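# Move tube rack into fume hood, close sash

## Task

Set the tube rack on the fume hood's work surface so that no part of it is on the near side of the orange tape line. The rack must stand upright with each tube sitting fully down in a hole. Close the sash completely. The task fails if the rack or any tube touches the floor, or if the robot tips over or is left leaning. Everything must stay in place without the robot holding it. At the end, open the gripper and move the robot away.

## Robot and tools

ROBOT. TidyBot++ is a single-arm mobile robot. Its base is 0.54 m long, 0.50 m wide and 0.38 m tall and rolls on four powered casters. On top sits one seven-joint arm with a two-finger gripper. The shoulder is 0.12 m ahead of the base centre and 0.68 m above the floor. There are two cameras. base_camera is a 644x364 pinhole camera on the base. wrist_camera is a 644x476 fisheye that looks along the hand. At the start the arm is folded with the hand pointing down; the wrist then reaches up to 0.08 m past the base front and the elbow up to 1.15 m high. A hand pointing straight down can reach about 0.94 m above the floor near the base, and less farther out. A loose object may occasionally be nudged by something.

FRAMES. In the base frame the origin is on the floor under the base centre, x points forward, y points left and z points up. hand_pose is reported in this frame. It is the point midway between the finger pads; its z axis runs out along the fingers and its y axis is the line the pads close along. The odometry frame is the base frame as it was at scene start. Heading is positive to the left and runs from -3.142 to 3.142.

execute_actions. The argument actions is a list holding one action, or none (an empty list only reports state and images). cameras is optional: a list of "base_camera", "wrist_camera" or "all"; leaving it out or null gives all, and [] gives none. An action may have base, joints or both, plus optional speeds. The motions start together.
- base: exactly one key, each a relative move from where the base is now. translate_m: metres straight ahead, forward positive, -2 to 2. strafe_m: metres sideways, left positive, -2 to 2. rotate_rad: radians on the spot, counter-clockwise seen from above positive, -6.3 to 6.3.
- joints: absolute targets by name, in radians. joint_1_rad turns the whole arm about vertical, any angle, positive clockwise from above (opposite to rotate_rad). joint_2_rad is the shoulder, -2.249 to 2.249. joint_3_rad is upper-arm roll, any angle. joint_4_rad is the elbow, -2.579 to 2.579. joint_5_rad is forearm roll, any angle. joint_6_rad is the wrist, -2.099 to 2.099. joint_7_rad is hand roll, any angle; with the hand down, positive is counter-clockwise from above, and at 1.57 the fingers open toward left and right. gripper_pos runs 0 (open, pad gap about 85 mm) to 1 (closed); the gap is roughly 85 x (1 - gripper_pos) mm. Any-angle joints go the shorter way, so send steps of less than half a turn. Tolerances: ±0.039 for joints 1 to 4, ±0.056 for joints 5 to 7, ±0.03 for the gripper.
- speeds: optional caps for this action only. translate_m and strafe_m 0.05 to 0.5 m/s; rotate_rad 0.1 to 1.57 rad/s. The default is the top value. A base move needing over 8.667 s is refused; an action cannot run past 15 s.
A joint or the base you leave out may keep pushing toward an earlier target. An unknown key or out-of-range number refuses the whole call and nothing moves. If one call reports a stop, the remaining motion calls in that same reply are skipped.

ARM GEOMETRY. Upper arm 0.42 m, forearm 0.31 m, hand 0.31 m to the hand_pose point. With joint_1_rad 0, joint_3_rad 3.14 and joint_5_rad 0 the arm moves in the vertical plane of the base x axis. Tilts from vertical (forward positive): upper arm = joint_2_rad; forearm = joint_2_rad - joint_4_rad; hand = that minus joint_6_rad. Forward reach from the shoulder is the sum of length x sin(tilt); height is the sum of length x cos(tilt). Joints move up to 1.39 rad/s (1.22 for joints 5 to 7).

OTHER TOOLS. wait: seconds, 0 to 10; nothing new is commanded. zoom_image: camera plus region [x0, y0, x1, y1] in pixels of that camera's latest image, top-left origin, at most 504 x 504. read_manual: only returns licence texts. finished_scene: scene, an integer; it ends the scene for good and says whether the goal was met, so only call it once everything is settled and the robot is clear.

RESULTS. base_odometry counts wheel turns, so slip looks like travel and drift builds up. base_tilt is in degrees, forward and right positive. joint_positions and hand_pose give readings; hand_pose can be off by 1 to 2 cm, so trust the images. base_status and joint_status: done; off_target (stopped short, maybe still pushing); contact_stop or time_out (target dropped, holding in place); not_followed with a joint command not followed and cause line (a self-collision check withheld the arm targets, which may be retried until valid ones arrive; the base is not checked); limit_stop_at_motor_heat. A blocked base may still say done while well short. Gripper at 1 reading done means it is empty; off_target means it is holding something. on_its_own lists things that moved without command. motor_effort gives percent of maximum, with the action's peak in brackets. Warnings include ARM HIT, MOTOR HOT and OVER-TEMPERATURE FAULT.

CORRECTIONS. Friction can leave joints slightly off while reporting done. To fix, send each joint its previous command plus (wanted angle - read angle). While holding a load the arm sags; never command the angle it currently reads then, or it sinks more.

AVOID. Dropping, slamming or shoving objects; driving while the arm is snagged above about 0.8 m, which can tip the robot; side pushes on a raised hand; driving the arm into things, which can trigger a torque fault (joints 1 to 4 fault at 104.5 N m, warn at 56.7; joints 5 to 7 fault at 51.3, warn at 29.4) and freeze the arm for 10 s; holding loads long enough to overheat motors (warning at 60 °C, weak braking at 75 °C). The sim keeps running while you think, and the robot holds its last command meanwhile.

Each tool is called after "Request:" as name([rows], argument=value, ...), one row to a line, values as JSON.

## Session

Request:
execute_actions(actions=[])

Scene clock: 0.00 s.
base_odometry: x=+0.000 y=+0.000 heading=+0.000 (m, m, rad; odometry frame)
base_tilt: forward=+1.0 right=+0.2 (deg)
base_status: not commanded
joint_positions: joint_1_rad=-0.036 joint_2_rad=-0.358 joint_3_rad=+3.099 joint_4_rad=-2.544 joint_5_rad=-0.003 joint_6_rad=-0.864 joint_7_rad=+1.590 gripper_pos=+0.000
joint_status: not commanded
motor_effort: joint_1_rad=+0 joint_2_rad=-1 joint_3_rad=+0 joint_4_rad=+18 joint_5_rad=-1 joint_6_rad=+2 joint_7_rad=+0 (%)
hand_pose: x=+0.2558 y=+0.0110 z=+0.5842 quat_wxyz=(+0.005, +0.998, +0.047, +0.046) (m; base frame)
pictures: base_camera, wrist_camera
Images, in order (width x height): base_camera 644x364, wrist_camera 644x476.

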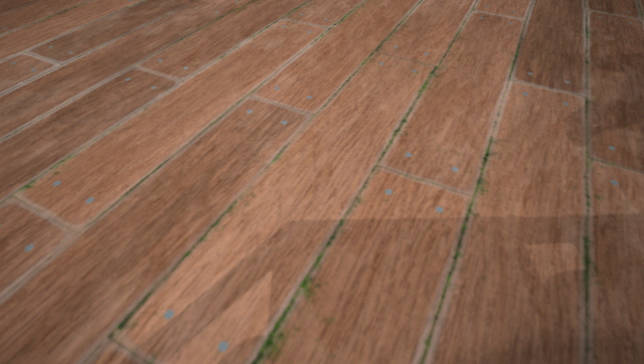

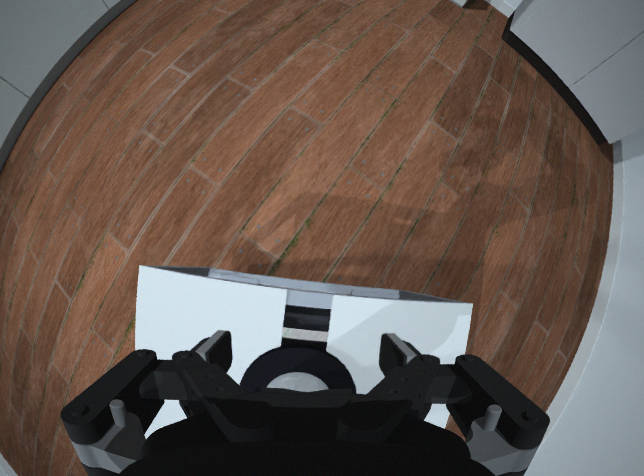

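Look horizontally with the wrist camera.

Request:
execute_actions([
  {"joints":{"joint_6_rad":0.4,"joint_1_rad":0.7}},
], cameras=["wrist_camera"])

Request:
execute_actions([
  {"joints":{"joint_1_rad":-0.9}},
], cameras=["wrist_camera"])

Request:
execute_actions([
  {"joints":{"joint_1_rad":-2.8}},
], cameras=["wrist_camera"])

Scene clock: 2.80 s.
base_odometry: x=+0.000 y=+0.000 heading=+0.000 (m, m, rad; odometry frame)
base_tilt: forward=+1.0 right=+0.2 (deg)
base_status: not commanded
joint_positions: joint_1_rad=+0.675 joint_2_rad=-0.358 joint_3_rad=+3.099 joint_4_rad=-2.544 joint_5_rad=-0.003 joint_6_rad=+0.368 joint_7_rad=+1.590 gripper_pos=+0.000
joint_status: all done
motor_effort: joint_1_rad=+0(1) joint_2_rad=-6(6) joint_3_rad=+0(0) joint_4_rad=+21(21) joint_5_rad=-1(1) joint_6_rad=+9(8) joint_7_rad=-1(1) (%)
hand_pose: x=+0.4514 y=-0.2410 z=+0.8178 quat_wxyz=(+0.203, +0.753, -0.236, +0.580) (m; base frame)
pictures: wrist_camera
Images, in order (width x height): wrist_camera 644x476.

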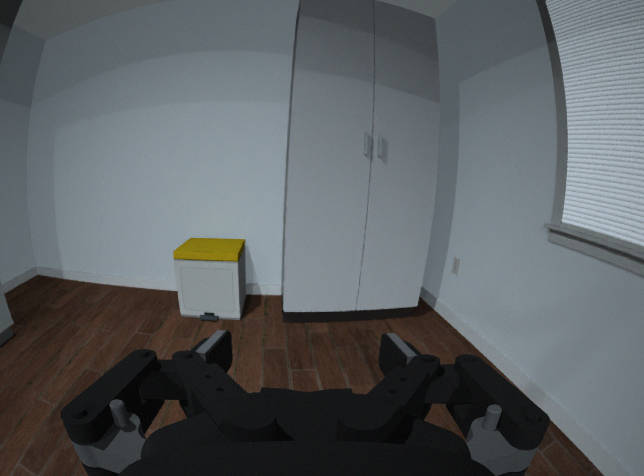

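Scene clock: 5.60 s.
base_odometry: x=+0.000 y=+0.000 heading=+0.000 (m, m, rad; odometry frame)
base_tilt: forward=+1.0 right=+0.2 (deg)
base_status: not commanded
joint_positions: joint_1_rad=-0.875 joint_2_rad=-0.358 joint_3_rad=+3.099 joint_4_rad=-2.544 joint_5_rad=-0.003 joint_6_rad=+0.368 joint_7_rad=+1.590 gripper_pos=+0.000
joint_status: all done
motor_effort: joint_1_rad=+1(1) joint_2_rad=-6(5) joint_3_rad=+0(1) joint_4_rad=+21(21) joint_5_rad=-1(1) joint_6_rad=+9(9) joint_7_rad=-1(0) (%)
hand_pose: x=+0.3667 y=+0.3275 z=+0.8178 quat_wxyz=(-0.261, +0.703, +0.359, +0.556) (m; base frame)
pictures: wrist_camera
Images, in order (width x height): wrist_camera 644x476.

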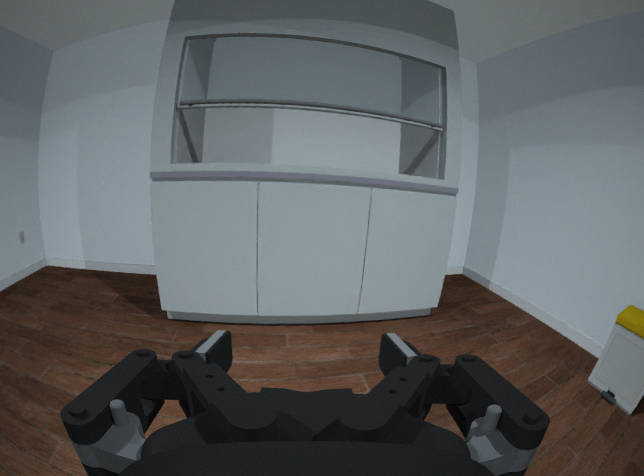

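Scene clock: 8.63 s.
base_odometry: x=+0.000 y=+0.000 heading=+0.000 (m, m, rad; odometry frame)
base_tilt: forward=+0.9 right=+0.2 (deg)
base_status: not commanded
joint_positions: joint_1_rad=-2.775 joint_2_rad=-0.358 joint_3_rad=+3.099 joint_4_rad=-2.544 joint_5_rad=-0.003 joint_6_rad=+0.368 joint_7_rad=+1.590 gripper_pos=+0.000
joint_status: all done
motor_effort: joint_1_rad=+0(0) joint_2_rad=-6(5) joint_3_rad=+0(0) joint_4_rad=+21(21) joint_5_rad=-1(1) joint_6_rad=+9(8) joint_7_rad=-1(1) (%)
hand_pose: x=-0.2710 y=+0.1285 z=+0.8178 quat_wxyz=(-0.604, +0.117, +0.780, +0.111) (m; base frame)
pictures: wrist_camera
Images, in order (width x height): wrist_camera 644x476.

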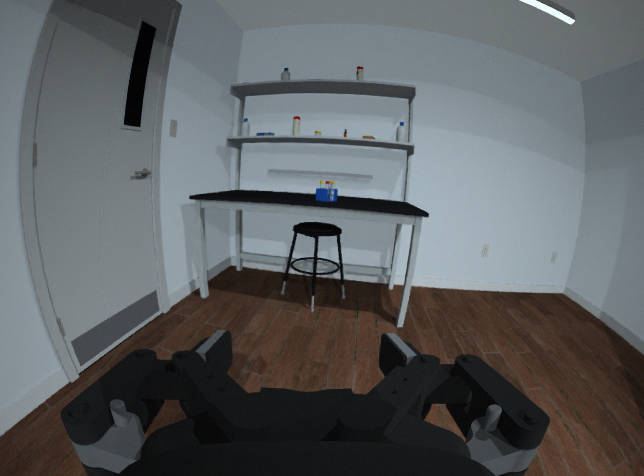

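Request:
execute_actions([
  {"base":{"rotate_rad":2.45},"joints":{"joint_1_rad":0.0,"joint_6_rad":0.2}},
])

Request:
execute_actions([
  {"base":{"translate_m":0.6}},
])

Scene clock: 14.03 s.
base_odometry: x=+0.000 y=+0.000 heading=+2.449 (m, m, rad; odometry frame)
base_tilt: forward=+1.0 right=+0.2 (deg)
base_status: done
joint_positions: joint_1_rad=-0.025 joint_2_rad=-0.358 joint_3_rad=+3.099 joint_4_rad=-2.544 joint_5_rad=-0.003 joint_6_rad=+0.237 joint_7_rad=+1.590 gripper_pos=+0.000
joint_status: all done
motor_effort: joint_1_rad=+1(0) joint_2_rad=-5(6) joint_3_rad=+0(1) joint_4_rad=+21(22) joint_5_rad=-1(1) joint_6_rad=+9(9) joint_7_rad=-1(1) (%)
hand_pose: x=+0.5161 y=+0.0286 z=+0.7792 quat_wxyz=(-0.007, +0.827, +0.038, +0.562) (m; base frame)
pictures: base_camera, wrist_camera
Images, in order (width x height): base_camera 644x364, wrist_camera 644x476.

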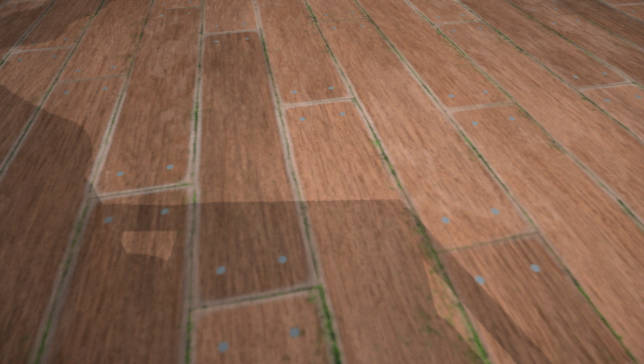

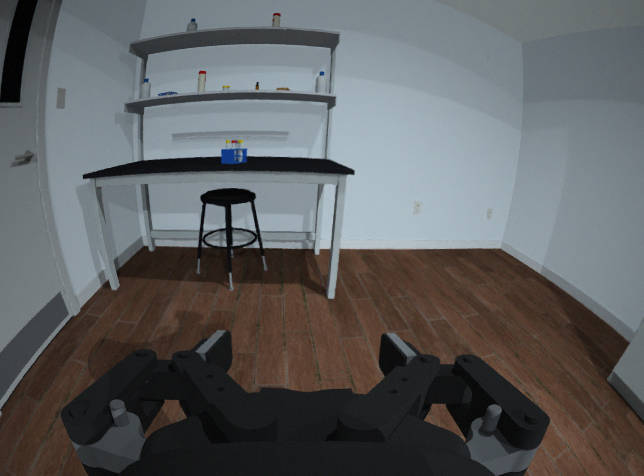

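Scene clock: 16.57 s.
base_odometry: x=-0.462 y=+0.383 heading=+2.450 (m, m, rad; odometry frame)
base_tilt: forward=+1.0 right=+0.2 (deg)
base_status: done
joint_positions: joint_1_rad=-0.025 joint_2_rad=-0.358 joint_3_rad=+3.099 joint_4_rad=-2.544 joint_5_rad=-0.003 joint_6_rad=+0.235 joint_7_rad=+1.590 gripper_pos=+0.000
joint_status: not commanded
motor_effort: joint_1_rad=+0(1) joint_2_rad=-4(8) joint_3_rad=+0(1) joint_4_rad=+21(22) joint_5_rad=+0(1) joint_6_rad=+8(9) joint_7_rad=-1(1) (%)
hand_pose: x=+0.5158 y=+0.0284 z=+0.7786 quat_wxyz=(-0.007, +0.827, +0.038, +0.561) (m; base frame)
pictures: base_camera, wrist_camera
Images, in order (width x height): base_camera 644x364, wrist_camera 644x476.

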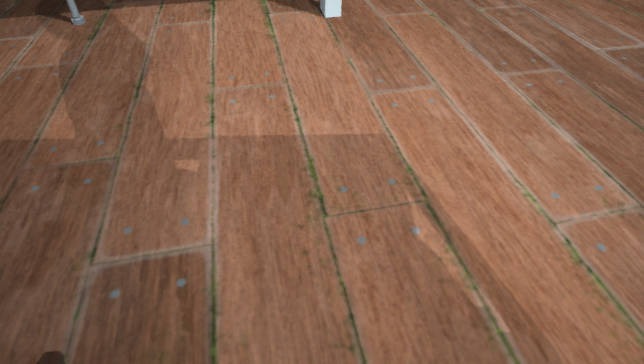

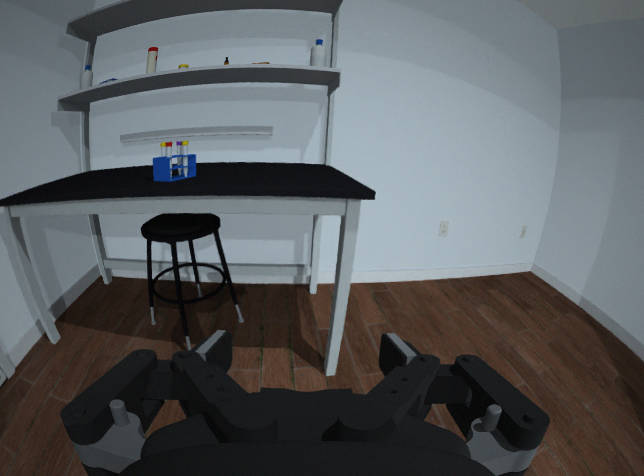

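Request:
execute_actions([
  {"base":{"rotate_rad":0.19},"joints":{"joint_2_rad":0.0,"joint_4_rad":-1.9,"joint_6_rad":-0.5}},
], cameras=[])

Request:
execute_actions([
  {"base":{"strafe_m":0.3}},
], cameras=[])

Request:
execute_actions([
  {"base":{"translate_m":0.45}},
])

Scene clock: 19.87 s.
base_odometry: x=-0.463 y=+0.383 heading=+2.640 (m, m, rad; odometry frame)
base_tilt: forward=+1.0 right=+0.3 (deg)
base_status: done
joint_positions: joint_1_rad=-0.023 joint_2_rad=-0.022 joint_3_rad=+3.098 joint_4_rad=-1.916 joint_5_rad=-0.003 joint_6_rad=-0.464 joint_7_rad=+1.590 gripper_pos=+0.000
joint_status: all done
motor_effort: joint_1_rad=+0(1) joint_2_rad=-18(19) joint_3_rad=-1(1) joint_4_rad=+22(22) joint_5_rad=+0(1) joint_6_rad=+6(9) joint_7_rad=-1(1) (%)
hand_pose: x=+0.6260 y=+0.0354 z=+0.7822 quat_wxyz=(-0.010, +0.923, +0.039, +0.382) (m; base frame)
pictures: none
No camera images: the call's "cameras" was empty. Leave "cameras" out to get every camera's image.

Scene clock: 21.77 s.
base_odometry: x=-0.607 y=+0.119 heading=+2.641 (m, m, rad; odometry frame)
base_tilt: forward=+1.0 right=+0.2 (deg)
base_status: done
joint_positions: joint_1_rad=-0.020 joint_2_rad=-0.021 joint_3_rad=+3.097 joint_4_rad=-1.915 joint_5_rad=-0.003 joint_6_rad=-0.464 joint_7_rad=+1.590 gripper_pos=+0.000
joint_status: not commanded
motor_effort: joint_1_rad=+0(2) joint_2_rad=-18(21) joint_3_rad=+0(1) joint_4_rad=+22(23) joint_5_rad=+0(0) joint_6_rad=+7(7) joint_7_rad=-1(1) (%)
hand_pose: x=+0.6261 y=+0.0342 z=+0.7818 quat_wxyz=(-0.009, +0.924, +0.038, +0.381) (m; base frame)
pictures: none
No camera images: the call's "cameras" was empty. Leave "cameras" out to get every camera's image.

Scene clock: 24.03 s.
base_odometry: x=-1.002 y=+0.335 heading=+2.641 (m, m, rad; odometry frame)
base_tilt: forward=+1.0 right=+0.2 (deg)
base_status: done
joint_positions: joint_1_rad=-0.020 joint_2_rad=-0.011 joint_3_rad=+3.097 joint_4_rad=-1.912 joint_5_rad=-0.003 joint_6_rad=-0.467 joint_7_rad=+1.590 gripper_pos=+0.000
joint_status: not commanded
motor_effort: joint_1_rad=+1(1) joint_2_rad=-17(21) joint_3_rad=+0(2) joint_4_rad=+22(24) joint_5_rad=-1(1) joint_6_rad=+7(7) joint_7_rad=-1(1) (%)
hand_pose: x=+0.6276 y=+0.0343 z=+0.7782 quat_wxyz=(-0.009, +0.925, +0.038, +0.377) (m; base frame)
pictures: base_camera, wrist_camera
Images, in order (width x height): base_camera 644x364, wrist_camera 644x476.

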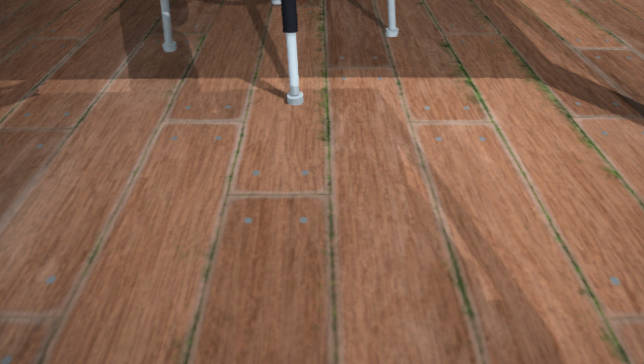

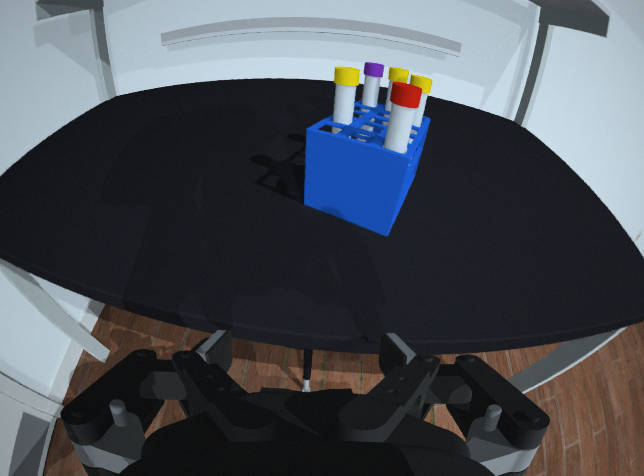

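Request:
execute_actions([
  {"joints":{"joint_2_rad":0.2,"joint_4_rad":-1.1,"joint_6_rad":-1.1}},
], cameras=["wrist_camera"])

Scene clock: 27.93 s.
base_odometry: x=-1.002 y=+0.335 heading=+2.641 (m, m, rad; odometry frame)
base_tilt: forward=+1.0 right=+0.2 (deg)
base_status: not commanded
joint_positions: joint_1_rad=-0.020 joint_2_rad=+0.173 joint_3_rad=+3.097 joint_4_rad=-1.115 joint_5_rad=-0.003 joint_6_rad=-1.063 joint_7_rad=+1.590 gripper_pos=+0.000
joint_status: all done
motor_effort: joint_1_rad=+0(0) joint_2_rad=-26(25) joint_3_rad=-1(1) joint_4_rad=+23(24) joint_5_rad=-1(0) joint_6_rad=+7(7) joint_7_rad=-1(1) (%)
hand_pose: x=+0.7127 y=+0.0375 z=+0.9653 quat_wxyz=(-0.013, +0.922, +0.036, +0.385) (m; base frame)
pictures: wrist_camera
Images, in order (width x height): wrist_camera 644x476.

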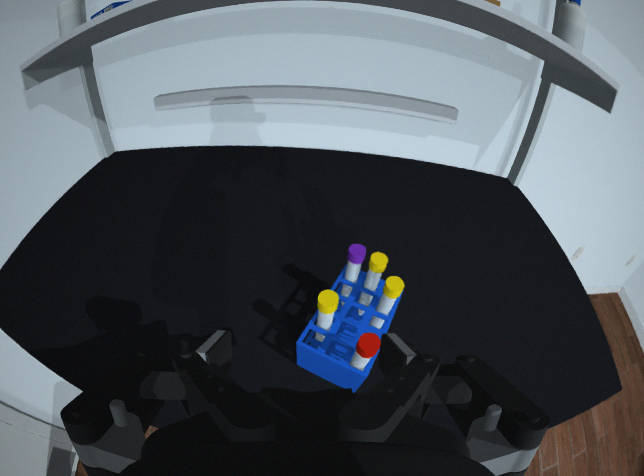

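Request:
execute_actions([
  {"base":{"translate_m":-0.3}},
], cameras=[])

Request:
execute_actions([
  {"base":{"rotate_rad":-0.4},"joints":{"joint_2_rad":0.32,"joint_4_rad":-2.27,"joint_6_rad":1.0,"joint_1_rad":0.02}},
], cameras=[])

Request:
execute_actions([
  {"base":{"strafe_m":0.4}},
])

Scene clock: 32.60 s.
base_odometry: x=-0.738 y=+0.191 heading=+2.641 (m, m, rad; odometry frame)
base_tilt: forward=+1.0 right=+0.3 (deg)
base_status: done
joint_positions: joint_1_rad=-0.017 joint_2_rad=+0.192 joint_3_rad=+3.097 joint_4_rad=-1.113 joint_5_rad=-0.003 joint_6_rad=-1.067 joint_7_rad=+1.590 gripper_pos=+0.000
joint_status: not commanded
motor_effort: joint_1_rad=+0(3) joint_2_rad=-25(32) joint_3_rad=-1(5) joint_4_rad=+22(24) joint_5_rad=+0(2) joint_6_rad=+6(7) joint_7_rad=-1(1) (%)
hand_pose: x=+0.7174 y=+0.0359 z=+0.9541 quat_wxyz=(-0.013, +0.926, +0.035, +0.375) (m; base frame)
pictures: none
No camera images: the call's "cameras" was empty. Leave "cameras" out to get every camera's image.

Scene clock: 35.30 s.
base_odometry: x=-0.738 y=+0.191 heading=+2.242 (m, m, rad; odometry frame)
base_tilt: forward=+1.0 right=+0.2 (deg)
base_status: done
joint_positions: joint_1_rad=+0.004 joint_2_rad=+0.293 joint_3_rad=+3.103 joint_4_rad=-2.254 joint_5_rad=-0.003 joint_6_rad=+0.966 joint_7_rad=+1.590 gripper_pos=+0.000
joint_status: all done
motor_effort: joint_1_rad=+1(5) joint_2_rad=-25(30) joint_3_rad=-1(4) joint_4_rad=+17(24) joint_5_rad=-1(2) joint_6_rad=+9(10) joint_7_rad=-1(1) (%)
hand_pose: x=+0.7271 y=+0.0189 z=+0.8214 quat_wxyz=(-0.008, +0.710, +0.013, +0.704) (m; base frame)
pictures: none
No camera images: the call's "cameras" was empty. Leave "cameras" out to get every camera's image.

Scene clock: 37.43 s.
base_odometry: x=-1.052 y=-0.057 heading=+2.241 (m, m, rad; odometry frame)
base_tilt: forward=+1.0 right=+0.3 (deg)
base_status: done
joint_positions: joint_1_rad=+0.006 joint_2_rad=+0.293 joint_3_rad=+3.101 joint_4_rad=-2.254 joint_5_rad=-0.003 joint_6_rad=+0.966 joint_7_rad=+1.590 gripper_pos=+0.000
joint_status: not commanded
motor_effort: joint_1_rad=+1(3) joint_2_rad=-25(26) joint_3_rad=-1(3) joint_4_rad=+17(17) joint_5_rad=-1(1) joint_6_rad=+8(9) joint_7_rad=-1(1) (%)
hand_pose: x=+0.7271 y=+0.0191 z=+0.8212 quat_wxyz=(-0.009, +0.711, +0.013, +0.703) (m; base frame)
pictures: base_camera, wrist_camera
Images, in order (width x height): base_camera 644x364, wrist_camera 644x476.

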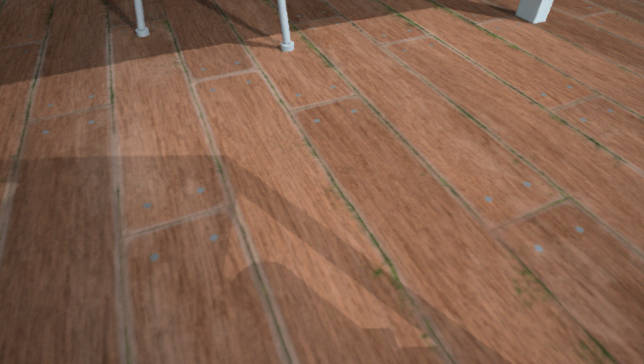

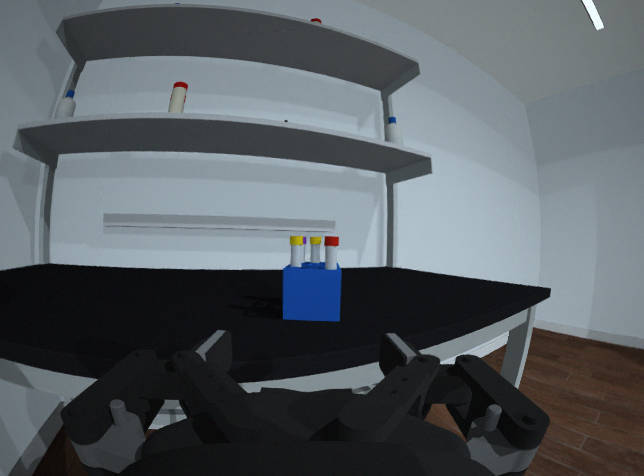

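Request:
execute_actions([
  {"base":{"translate_m":0.17,"speeds":{}}},
], cameras=["wrist_camera"])

Request:
execute_actions([
  {"base":{"translate_m":0.17}},
], cameras=["wrist_camera"])


Scene clock: 39.53 s.
base_odometry: x=-1.158 y=+0.076 heading=+2.241 (m, m, rad; odometry frame)
base_tilt: forward=+1.0 right=+0.3 (deg)
base_status: done
joint_positions: joint_1_rad=+0.006 joint_2_rad=+0.304 joint_3_rad=+3.101 joint_4_rad=-2.258 joint_5_rad=-0.003 joint_6_rad=+0.967 joint_7_rad=+1.590 gripper_pos=+0.000
joint_status: not commanded
motor_effort: joint_1_rad=+0(2) joint_2_rad=-26(27) joint_3_rad=-1(2) joint_4_rad=+17(18) joint_5_rad=+0(1) joint_6_rad=+8(9) joint_7_rad=-1(1) (%)
hand_pose: x=+0.7276 y=+0.0190 z=+0.8131 quat_wxyz=(-0.009, +0.715, +0.013, +0.699) (m; base frame)
pictures: wrist_camera
Images, in order (width x height): wrist_camera 644x476.

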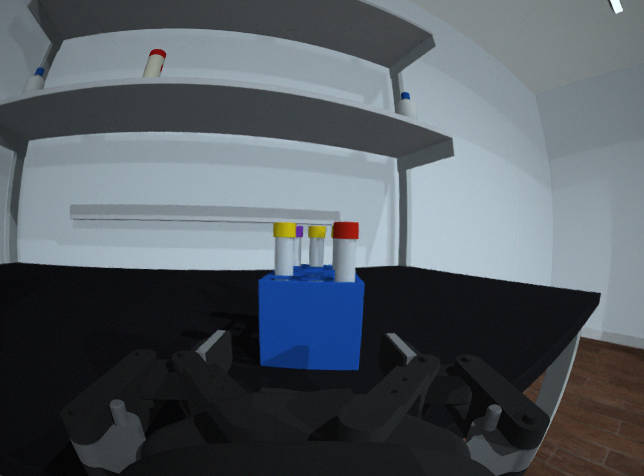

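Request:
execute_actions([
  {"base":{"translate_m":0.07},"speeds":{"translate_m":0.05}},
], cameras=["wrist_camera"])

Scene clock: 42.17 s.
base_odometry: x=-1.202 y=+0.131 heading=+2.242 (m, m, rad; odometry frame)
base_tilt: forward=+1.0 right=+0.2 (deg)
base_status: done
joint_positions: joint_1_rad=+0.006 joint_2_rad=+0.304 joint_3_rad=+3.101 joint_4_rad=-2.258 joint_5_rad=-0.003 joint_6_rad=+0.967 joint_7_rad=+1.590 gripper_pos=+0.000
joint_status: not commanded
motor_effort: joint_1_rad=+1(2) joint_2_rad=-25(28) joint_3_rad=-1(2) joint_4_rad=+16(18) joint_5_rad=-1(1) joint_6_rad=+9(10) joint_7_rad=-1(1) (%)
hand_pose: x=+0.7276 y=+0.0190 z=+0.8126 quat_wxyz=(-0.009, +0.716, +0.013, +0.698) (m; base frame)
pictures: wrist_camera
Images, in order (width x height): wrist_camera 644x476.

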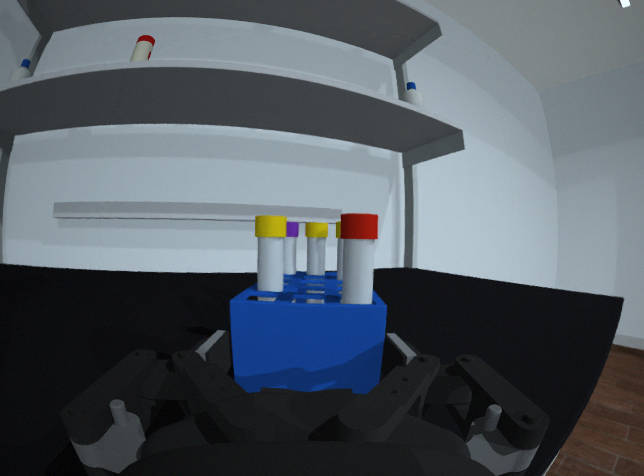

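Fits between.

Request:
execute_actions([
  {"base":{"translate_m":0.055},"speeds":{"translate_m":0.05}},
], cameras=["wrist_camera"])

Request:
execute_actions([
  {"joints":{"gripper_pos":1}},
], cameras=[])

Request:
execute_actions([
  {"joints":{"joint_2_rad":0.05,"joint_4_rad":-2.2,"joint_6_rad":0.68}},
], cameras=["wrist_camera"])

Scene clock: 44.50 s.
base_odometry: x=-1.236 y=+0.174 heading=+2.242 (m, m, rad; odometry frame)
base_tilt: forward=+1.0 right=+0.2 (deg)
base_status: done
joint_positions: joint_1_rad=+0.006 joint_2_rad=+0.305 joint_3_rad=+3.101 joint_4_rad=-2.258 joint_5_rad=-0.003 joint_6_rad=+0.967 joint_7_rad=+1.590 gripper_pos=+0.000
joint_status: not commanded
motor_effort: joint_1_rad=+1(2) joint_2_rad=-24(27) joint_3_rad=-1(2) joint_4_rad=+16(18) joint_5_rad=-1(1) joint_6_rad=+9(9) joint_7_rad=-1(1) (%)
hand_pose: x=+0.7275 y=+0.0190 z=+0.8123 quat_wxyz=(-0.009, +0.716, +0.013, +0.698) (m; base frame)
pictures: wrist_camera
Images, in order (width x height): wrist_camera 644x476.

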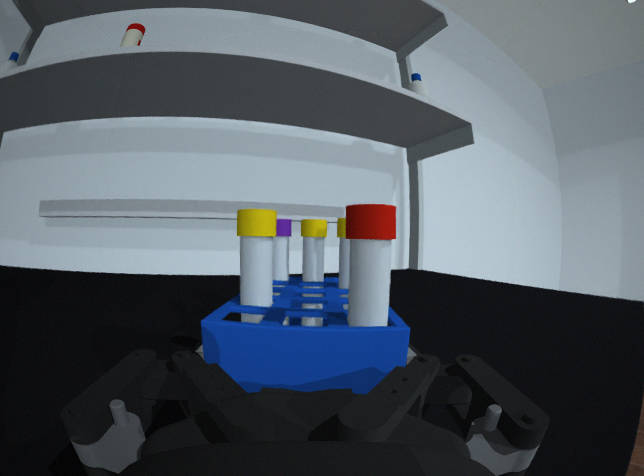

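Scene clock: 45.60 s.
base_odometry: x=-1.236 y=+0.174 heading=+2.242 (m, m, rad; odometry frame)
base_tilt: forward=+1.0 right=+0.2 (deg)
base_status: not commanded
joint_positions: joint_1_rad=+0.006 joint_2_rad=+0.305 joint_3_rad=+3.101 joint_4_rad=-2.258 joint_5_rad=-0.003 joint_6_rad=+0.969 joint_7_rad=+1.590 gripper_pos=+0.059
joint_status: gripper_pos off_target (ended at +0.059, target +1.000)
motor_effort: joint_1_rad=+0(0) joint_2_rad=-25(24) joint_3_rad=-1(1) joint_4_rad=+16(17) joint_5_rad=+0(0) joint_6_rad=+9(10) joint_7_rad=+0(1) (%)
hand_pose: x=+0.7275 y=+0.0190 z=+0.8128 quat_wxyz=(-0.009, +0.715, +0.013, +0.699) (m; base frame)
pictures: none
No camera images: the call's "cameras" was empty. Leave "cameras" out to get every camera's image.

Scene clock: 47.00 s.
base_odometry: x=-1.236 y=+0.174 heading=+2.242 (m, m, rad; odometry frame)
base_tilt: forward=+1.0 right=+0.2 (deg)
base_status: not commanded
joint_positions: joint_1_rad=+0.006 joint_2_rad=+0.067 joint_3_rad=+3.101 joint_4_rad=-2.220 joint_5_rad=-0.003 joint_6_rad=+0.710 joint_7_rad=+1.590 gripper_pos=+0.059
joint_status: all done
motor_effort: joint_1_rad=+1(1) joint_2_rad=-22(27) joint_3_rad=-1(1) joint_4_rad=+22(22) joint_5_rad=-1(1) joint_6_rad=+11(11) joint_7_rad=-1(1) (%)
hand_pose: x=+0.6948 y=+0.0201 z=+0.8932 quat_wxyz=(-0.006, +0.709, +0.017, +0.705) (m; base frame)
pictures: wrist_camera
Images, in order (width x height): wrist_camera 644x476.

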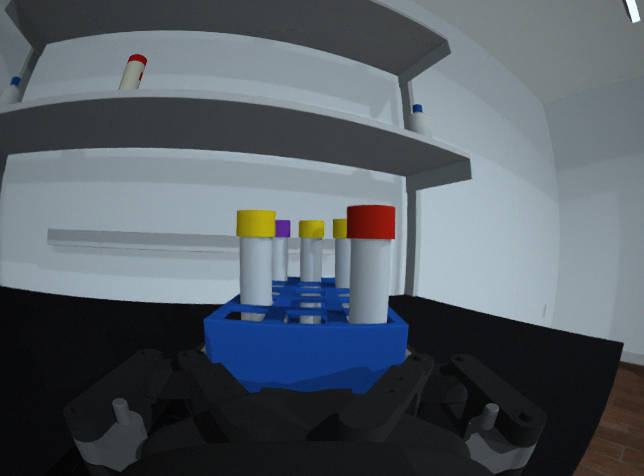

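Request:
execute_actions([
  {"base":{"translate_m":-0.5},"speeds":{"translate_m":0.25},"joints":{"joint_2_rad":0.1,"joint_4_rad":-1.75,"joint_6_rad":0.3}},
], cameras=[])

Request:
execute_actions([
  {"base":{"rotate_rad":-1.17},"speeds":{"rotate_rad":0.5}},
], cameras=[])

Request:
execute_actions([
  {"base":{"strafe_m":-1.12},"speeds":{"strafe_m":0.3}},
], cameras=[])

Request:
execute_actions([
  {"base":{"translate_m":0.8},"speeds":{"translate_m":0.3}},
])

Scene clock: 51.53 s.
base_odometry: x=-0.925 y=-0.218 heading=+2.242 (m, m, rad; odometry frame)
base_tilt: forward=+1.0 right=+0.2 (deg)
base_status: done
joint_positions: joint_1_rad=+0.007 joint_2_rad=+0.085 joint_3_rad=+3.100 joint_4_rad=-1.771 joint_5_rad=-0.003 joint_6_rad=+0.328 joint_7_rad=+1.590 gripper_pos=+0.059
joint_status: all done
motor_effort: joint_1_rad=+0(2) joint_2_rad=-25(27) joint_3_rad=-1(3) joint_4_rad=+25(26) joint_5_rad=-1(0) joint_6_rad=+10(11) joint_7_rad=-1(1) (%)
hand_pose: x=+0.7666 y=+0.0222 z=+1.0257 quat_wxyz=(-0.007, +0.692, +0.016, +0.722) (m; base frame)
pictures: none
No camera images: the call's "cameras" was empty. Leave "cameras" out to get every camera's image.

Scene clock: 54.53 s.
base_odometry: x=-0.925 y=-0.218 heading=+1.073 (m, m, rad; odometry frame)
base_tilt: forward=+1.0 right=+0.2 (deg)
base_status: done
joint_positions: joint_1_rad=+0.012 joint_2_rad=+0.086 joint_3_rad=+3.100 joint_4_rad=-1.771 joint_5_rad=-0.003 joint_6_rad=+0.328 joint_7_rad=+1.590 gripper_pos=+0.059
joint_status: not commanded
motor_effort: joint_1_rad=+0(5) joint_2_rad=-26(26) joint_3_rad=-1(3) joint_4_rad=+25(26) joint_5_rad=-1(2) joint_6_rad=+10(11) joint_7_rad=-1(1) (%)
hand_pose: x=+0.7668 y=+0.0189 z=+1.0255 quat_wxyz=(-0.006, +0.692, +0.014, +0.722) (m; base frame)
pictures: none
No camera images: the call's "cameras" was empty. Leave "cameras" out to get every camera's image.

Scene clock: 59.23 s.
base_odometry: x=+0.058 y=-0.755 heading=+1.071 (m, m, rad; odometry frame)
base_tilt: forward=+1.0 right=+0.3 (deg)
base_status: done
joint_positions: joint_1_rad=+0.012 joint_2_rad=+0.086 joint_3_rad=+3.099 joint_4_rad=-1.771 joint_5_rad=-0.003 joint_6_rad=+0.328 joint_7_rad=+1.590 gripper_pos=+0.059
joint_status: not commanded
motor_effort: joint_1_rad=+0(4) joint_2_rad=-25(27) joint_3_rad=-1(2) joint_4_rad=+26(26) joint_5_rad=-1(1) joint_6_rad=+10(10) joint_7_rad=-1(1) (%)
hand_pose: x=+0.7668 y=+0.0194 z=+1.0255 quat_wxyz=(-0.006, +0.692, +0.015, +0.722) (m; base frame)
pictures: none
No camera images: the call's "cameras" was empty. Leave "cameras" out to get every camera's image.

Scene clock: 62.87 s.
base_odometry: x=+0.442 y=-0.053 heading=+1.071 (m, m, rad; odometry frame)
base_tilt: forward=+1.0 right=+0.2 (deg)
base_status: done
joint_positions: joint_1_rad=+0.012 joint_2_rad=+0.094 joint_3_rad=+3.099 joint_4_rad=-1.770 joint_5_rad=-0.003 joint_6_rad=+0.326 joint_7_rad=+1.590 gripper_pos=+0.059
joint_status: not commanded
motor_effort: joint_1_rad=+0(2) joint_2_rad=-26(28) joint_3_rad=-1(3) joint_4_rad=+25(27) joint_5_rad=-1(1) joint_6_rad=+10(11) joint_7_rad=-1(0) (%)
hand_pose: x=+0.7699 y=+0.0194 z=+1.0202 quat_wxyz=(-0.006, +0.695, +0.015, +0.719) (m; base frame)
pictures: base_camera, wrist_camera
Images, in order (width x height): base_camera 644x364, wrist_camera 644x476.

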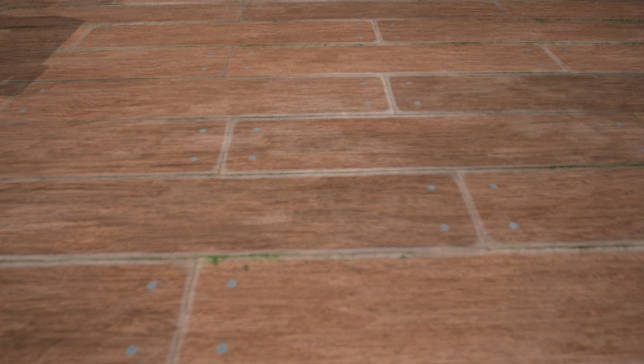

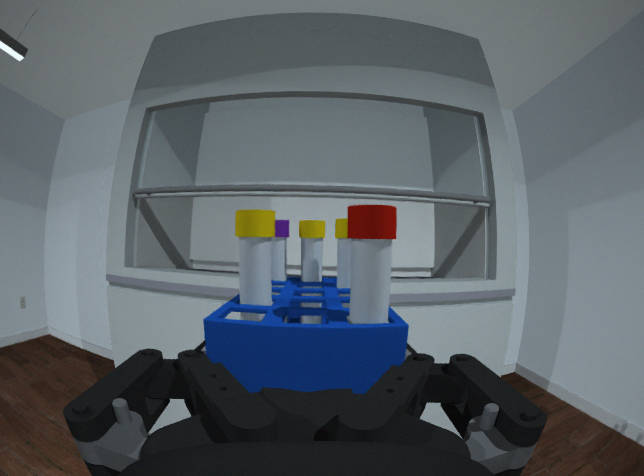

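Request:
execute_actions([
  {"base":{"translate_m":0.45},"speeds":{"translate_m":0.2}},
])

Scene clock: 66.53 s.
base_odometry: x=+0.658 y=+0.342 heading=+1.071 (m, m, rad; odometry frame)
base_tilt: forward=+1.0 right=+0.2 (deg)
base_status: done
joint_positions: joint_1_rad=+0.012 joint_2_rad=+0.097 joint_3_rad=+3.099 joint_4_rad=-1.769 joint_5_rad=-0.003 joint_6_rad=+0.326 joint_7_rad=+1.590 gripper_pos=+0.059
joint_status: not commanded
motor_effort: joint_1_rad=+0(2) joint_2_rad=-24(28) joint_3_rad=-1(3) joint_4_rad=+25(26) joint_5_rad=-1(0) joint_6_rad=+10(10) joint_7_rad=-1(1) (%)
hand_pose: x=+0.7708 y=+0.0194 z=+1.0186 quat_wxyz=(-0.006, +0.696, +0.015, +0.718) (m; base frame)
pictures: base_camera, wrist_camera
Images, in order (width x height): base_camera 644x364, wrist_camera 644x476.

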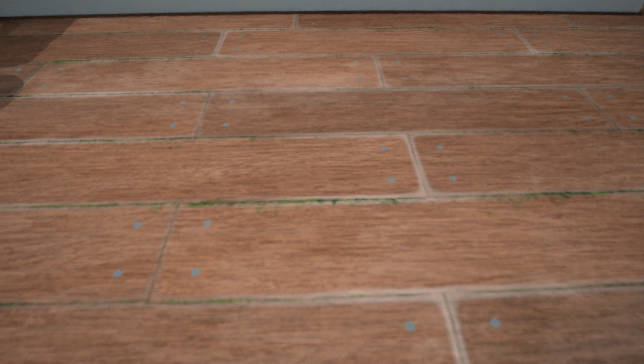

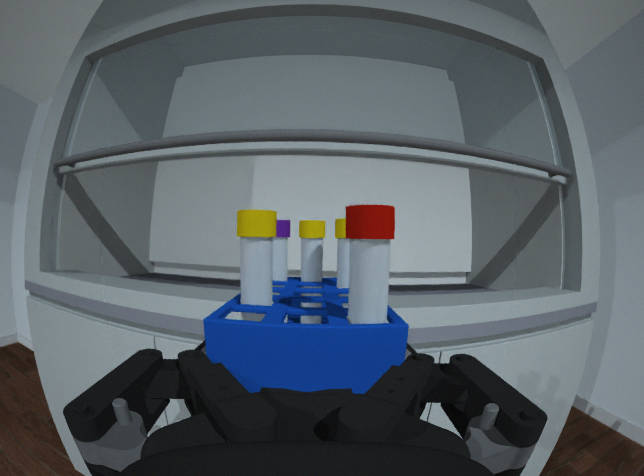

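Request:
execute_actions([
  {"base":{"translate_m":0.2},"speeds":{"translate_m":0.1},"joints":{"joint_6_rad":0.25}},
])

Scene clock: 69.80 s.
base_odometry: x=+0.754 y=+0.518 heading=+1.070 (m, m, rad; odometry frame)
base_tilt: forward=+1.0 right=+0.2 (deg)
base_status: done
joint_positions: joint_1_rad=+0.012 joint_2_rad=+0.101 joint_3_rad=+3.099 joint_4_rad=-1.769 joint_5_rad=-0.003 joint_6_rad=+0.274 joint_7_rad=+1.590 gripper_pos=+0.059
joint_status: all done
motor_effort: joint_1_rad=+0(2) joint_2_rad=-28(29) joint_3_rad=-1(3) joint_4_rad=+26(27) joint_5_rad=-1(0) joint_6_rad=+11(11) joint_7_rad=+0(1) (%)
hand_pose: x=+0.7722 y=+0.0194 z=+1.0003 quat_wxyz=(-0.006, +0.716, +0.015, +0.698) (m; base frame)
pictures: base_camera, wrist_camera
Images, in order (width x height): base_camera 644x364, wrist_camera 644x476.

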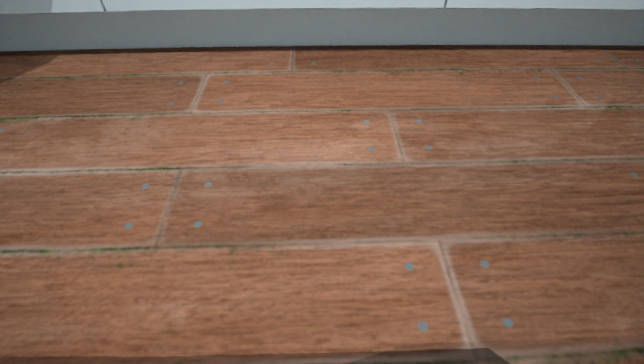

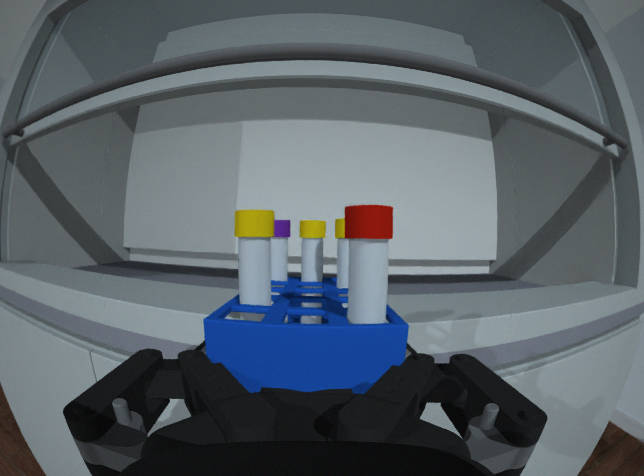

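Request:
execute_actions([
  {"joints":{"joint_2_rad":0.08,"joint_4_rad":-1.62,"joint_6_rad":0.17}},
], cameras=["wrist_camera"])

Request:
execute_actions([
  {"base":{"translate_m":0.12},"speeds":{"translate_m":0.06}},
], cameras=["wrist_camera"])

Scene clock: 71.97 s.
base_odometry: x=+0.754 y=+0.518 heading=+1.070 (m, m, rad; odometry frame)
base_tilt: forward=+1.0 right=+0.2 (deg)
base_status: not commanded
joint_positions: joint_1_rad=+0.012 joint_2_rad=+0.100 joint_3_rad=+3.099 joint_4_rad=-1.636 joint_5_rad=-0.003 joint_6_rad=+0.200 joint_7_rad=+1.590 gripper_pos=+0.059
joint_status: all done
motor_effort: joint_1_rad=+1(0) joint_2_rad=-26(27) joint_3_rad=-1(1) joint_4_rad=+26(27) joint_5_rad=+0(0) joint_6_rad=+12(10) joint_7_rad=-1(1) (%)
hand_pose: x=+0.7813 y=+0.0195 z=+1.0598 quat_wxyz=(-0.006, +0.694, +0.015, +0.719) (m; base frame)
pictures: wrist_camera
Images, in order (width x height): wrist_camera 644x476.

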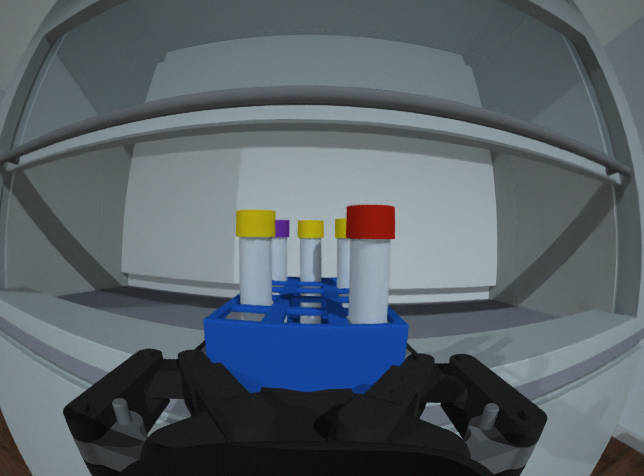

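Scene clock: 74.43 s.
base_odometry: x=+0.812 y=+0.623 heading=+1.070 (m, m, rad; odometry frame)
base_tilt: forward=+1.0 right=+0.2 (deg)
base_status: done
joint_positions: joint_1_rad=+0.012 joint_2_rad=+0.098 joint_3_rad=+3.099 joint_4_rad=-1.636 joint_5_rad=-0.003 joint_6_rad=+0.199 joint_7_rad=+1.590 gripper_pos=+0.059
joint_status: not commanded
motor_effort: joint_1_rad=+1(2) joint_2_rad=-27(30) joint_3_rad=-1(3) joint_4_rad=+26(26) joint_5_rad=-1(1) joint_6_rad=+10(10) joint_7_rad=-1(1) (%)
hand_pose: x=+0.7807 y=+0.0196 z=+1.0604 quat_wxyz=(-0.006, +0.694, +0.015, +0.719) (m; base frame)
pictures: wrist_camera
Images, in order (width x height): wrist_camera 644x476.

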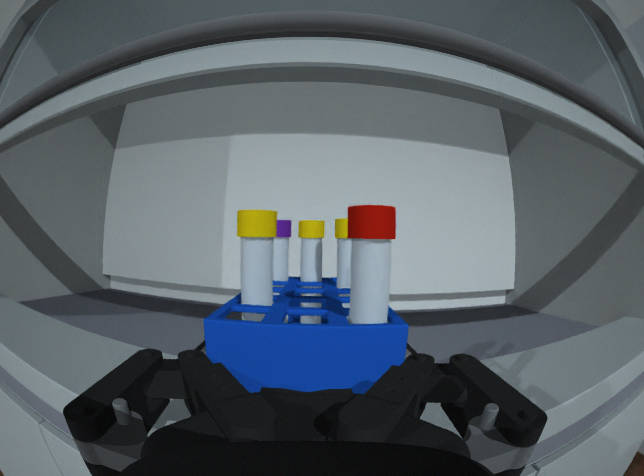

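Request:
execute_actions([
  {"base":{"translate_m":0.25},"speeds":{"translate_m":0.08}},
])

Scene clock: 78.77 s.
base_odometry: x=+0.932 y=+0.843 heading=+1.070 (m, m, rad; odometry frame)
base_tilt: forward=+1.0 right=+0.3 (deg)
base_status: done
joint_positions: joint_1_rad=+0.012 joint_2_rad=+0.096 joint_3_rad=+3.099 joint_4_rad=-1.636 joint_5_rad=-0.003 joint_6_rad=+0.198 joint_7_rad=+1.590 gripper_pos=+0.059
joint_status: not commanded
motor_effort: joint_1_rad=+0(2) joint_2_rad=-27(30) joint_3_rad=-1(2) joint_4_rad=+26(27) joint_5_rad=-1(1) joint_6_rad=+10(11) joint_7_rad=-1(1) (%)
hand_pose: x=+0.7798 y=+0.0196 z=+1.0616 quat_wxyz=(-0.006, +0.694, +0.015, +0.720) (m; base frame)
pictures: base_camera, wrist_camera
Images, in order (width x height): base_camera 644x364, wrist_camera 644x476.

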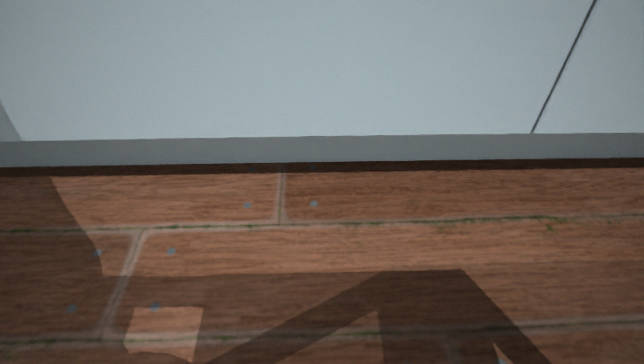

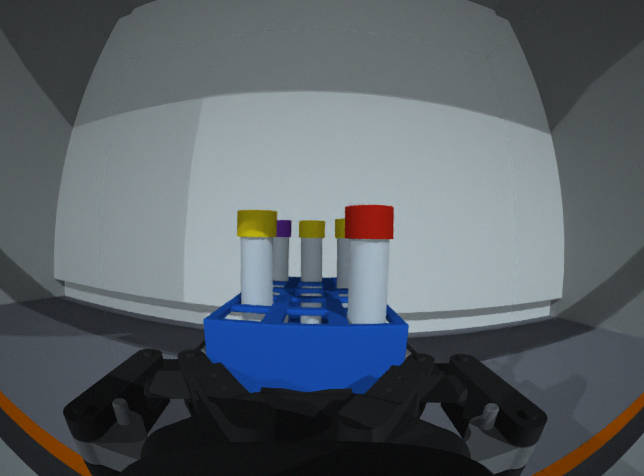

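Request:
execute_actions([
  {"base":{"translate_m":0.1},"speeds":{"translate_m":0.08}},
], cameras=[])

Request:
execute_actions([
  {"joints":{"joint_4_rad":-1.75,"joint_6_rad":0.27}},
], cameras=["wrist_camera"])

Request:
execute_actions([
  {"joints":{"joint_4_rad":-1.85,"joint_6_rad":0.35}},
], cameras=["wrist_camera"])

Scene clock: 81.93 s.
base_odometry: x=+0.981 y=+0.930 heading=+1.069 (m, m, rad; odometry frame)
base_tilt: forward=+1.0 right=+0.3 (deg)
base_status: done
joint_positions: joint_1_rad=+0.012 joint_2_rad=+0.094 joint_3_rad=+3.099 joint_4_rad=-1.636 joint_5_rad=-0.003 joint_6_rad=+0.197 joint_7_rad=+1.590 gripper_pos=+0.059
joint_status: not commanded
motor_effort: joint_1_rad=+1(1) joint_2_rad=-26(30) joint_3_rad=-1(3) joint_4_rad=+26(27) joint_5_rad=+1(1) joint_6_rad=+11(11) joint_7_rad=-1(1) (%)
hand_pose: x=+0.7792 y=+0.0196 z=+1.0625 quat_wxyz=(-0.006, +0.694, +0.015, +0.720) (m; base frame)
pictures: none
No camera images: the call's "cameras" was empty. Leave "cameras" out to get every camera's image.

Scene clock: 83.03 s.
base_odometry: x=+0.981 y=+0.930 heading=+1.069 (m, m, rad; odometry frame)
base_tilt: forward=+1.0 right=+0.2 (deg)
base_status: not commanded
joint_positions: joint_1_rad=+0.012 joint_2_rad=+0.094 joint_3_rad=+3.099 joint_4_rad=-1.751 joint_5_rad=-0.003 joint_6_rad=+0.226 joint_7_rad=+1.590 gripper_pos=+0.059
joint_status: all done
motor_effort: joint_1_rad=+1(1) joint_2_rad=-26(27) joint_3_rad=-1(1) joint_4_rad=+26(28) joint_5_rad=+0(1) joint_6_rad=+10(12) joint_7_rad=-1(1) (%)
hand_pose: x=+0.7713 y=+0.0196 z=+1.0002 quat_wxyz=(-0.006, +0.724, +0.015, +0.689) (m; base frame)
pictures: wrist_camera
Images, in order (width x height): wrist_camera 644x476.

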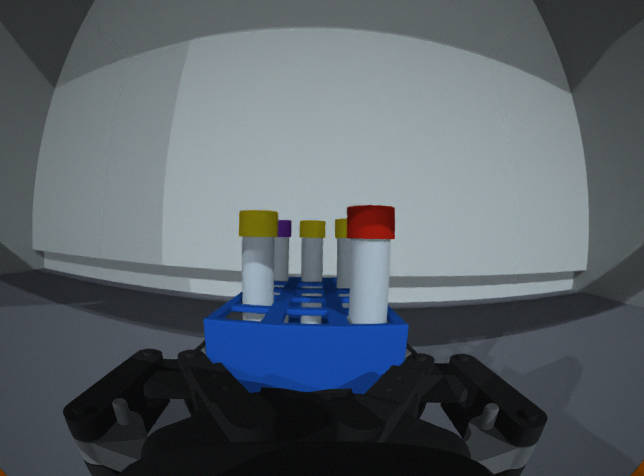

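Scene clock: 83.97 s.
base_odometry: x=+0.981 y=+0.930 heading=+1.069 (m, m, rad; odometry frame)
base_tilt: forward=+1.0 right=+0.2 (deg)
base_status: not commanded
joint_positions: joint_1_rad=+0.012 joint_2_rad=+0.083 joint_3_rad=+3.099 joint_4_rad=-1.802 joint_5_rad=-0.003 joint_6_rad=+0.328 joint_7_rad=+1.590 gripper_pos=+0.061
joint_status: joint_4_rad off_target (ended at -1.802, target -1.850); the others done
motor_effort: joint_1_rad=+0(1) joint_2_rad=-20(26) joint_3_rad=-1(1) joint_4_rad=+18(25) joint_5_rad=-1(1) joint_6_rad=+7(10) joint_7_rad=-1(1) (%)
hand_pose: x=+0.7632 y=+0.0194 z=+1.0083 quat_wxyz=(-0.006, +0.702, +0.015, +0.712) (m; base frame)
pictures: wrist_camera
Images, in order (width x height): wrist_camera 644x476.

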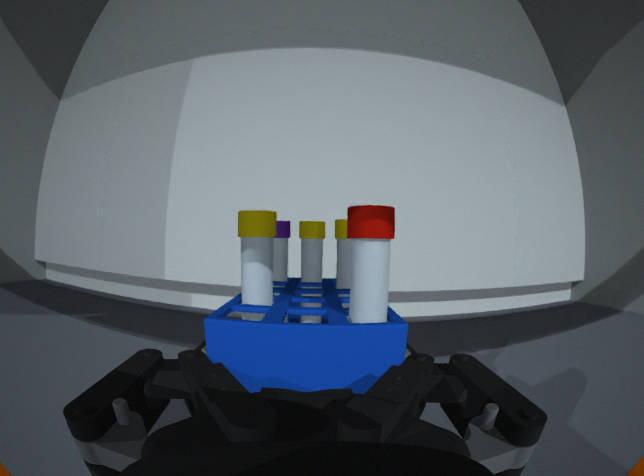

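Contact. Release and back off.

Request:
execute_actions([
  {"joints":{"gripper_pos":0,"joint_4_rad":-1.79}},
], cameras=[])

Request:
execute_actions([
  {"base":{"translate_m":-0.15},"speeds":{"translate_m":0.06}},
], cameras=["wrist_camera"])

Scene clock: 85.90 s.
base_odometry: x=+0.981 y=+0.930 heading=+1.069 (m, m, rad; odometry frame)
base_tilt: forward=+1.0 right=+0.2 (deg)
base_status: not commanded
joint_positions: joint_1_rad=+0.012 joint_2_rad=+0.083 joint_3_rad=+3.099 joint_4_rad=-1.802 joint_5_rad=-0.003 joint_6_rad=+0.328 joint_7_rad=+1.590 gripper_pos=+0.000
joint_status: all done
motor_effort: joint_1_rad=+0(1) joint_2_rad=-24(23) joint_3_rad=-1(1) joint_4_rad=+24(25) joint_5_rad=+0(0) joint_6_rad=+9(10) joint_7_rad=-1(1) (%)
hand_pose: x=+0.7633 y=+0.0194 z=+1.0088 quat_wxyz=(-0.006, +0.702, +0.015, +0.712) (m; base frame)
pictures: none
No camera images: the call's "cameras" was empty. Leave "cameras" out to get every camera's image.

Scene clock: 88.87 s.
base_odometry: x=+0.909 y=+0.799 heading=+1.069 (m, m, rad; odometry frame)
base_tilt: forward=+1.0 right=+0.2 (deg)
base_status: done
joint_positions: joint_1_rad=+0.012 joint_2_rad=+0.083 joint_3_rad=+3.099 joint_4_rad=-1.800 joint_5_rad=-0.003 joint_6_rad=+0.328 joint_7_rad=+1.590 gripper_pos=+0.000
joint_status: not commanded
motor_effort: joint_1_rad=+0(2) joint_2_rad=-23(27) joint_3_rad=-1(2) joint_4_rad=+24(25) joint_5_rad=-1(1) joint_6_rad=+9(9) joint_7_rad=-1(1) (%)
hand_pose: x=+0.7634 y=+0.0194 z=+1.0097 quat_wxyz=(-0.006, +0.701, +0.015, +0.713) (m; base frame)
pictures: wrist_camera
Images, in order (width x height): wrist_camera 644x476.

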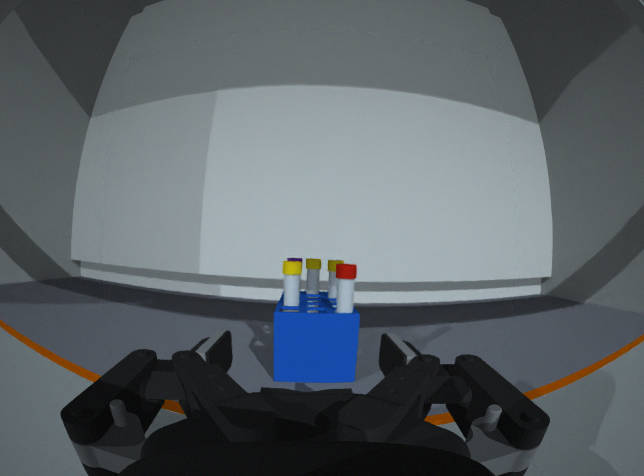

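Request:
zoom_image(camera="wrist_camera", region=[250,240,390,400])

Region (250, 240, 390, 400) of wrist_camera's 644x476 image, scaled by 3.150; it fills the left 441 columns of this view, and the rest is white.

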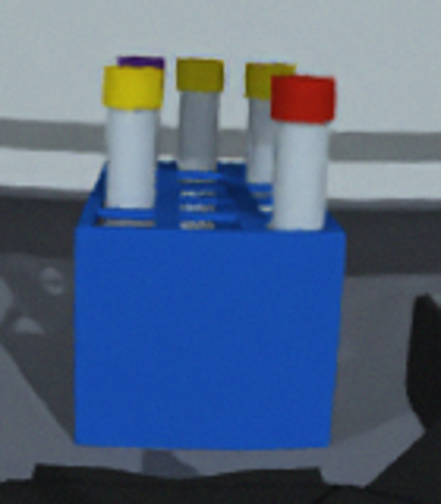

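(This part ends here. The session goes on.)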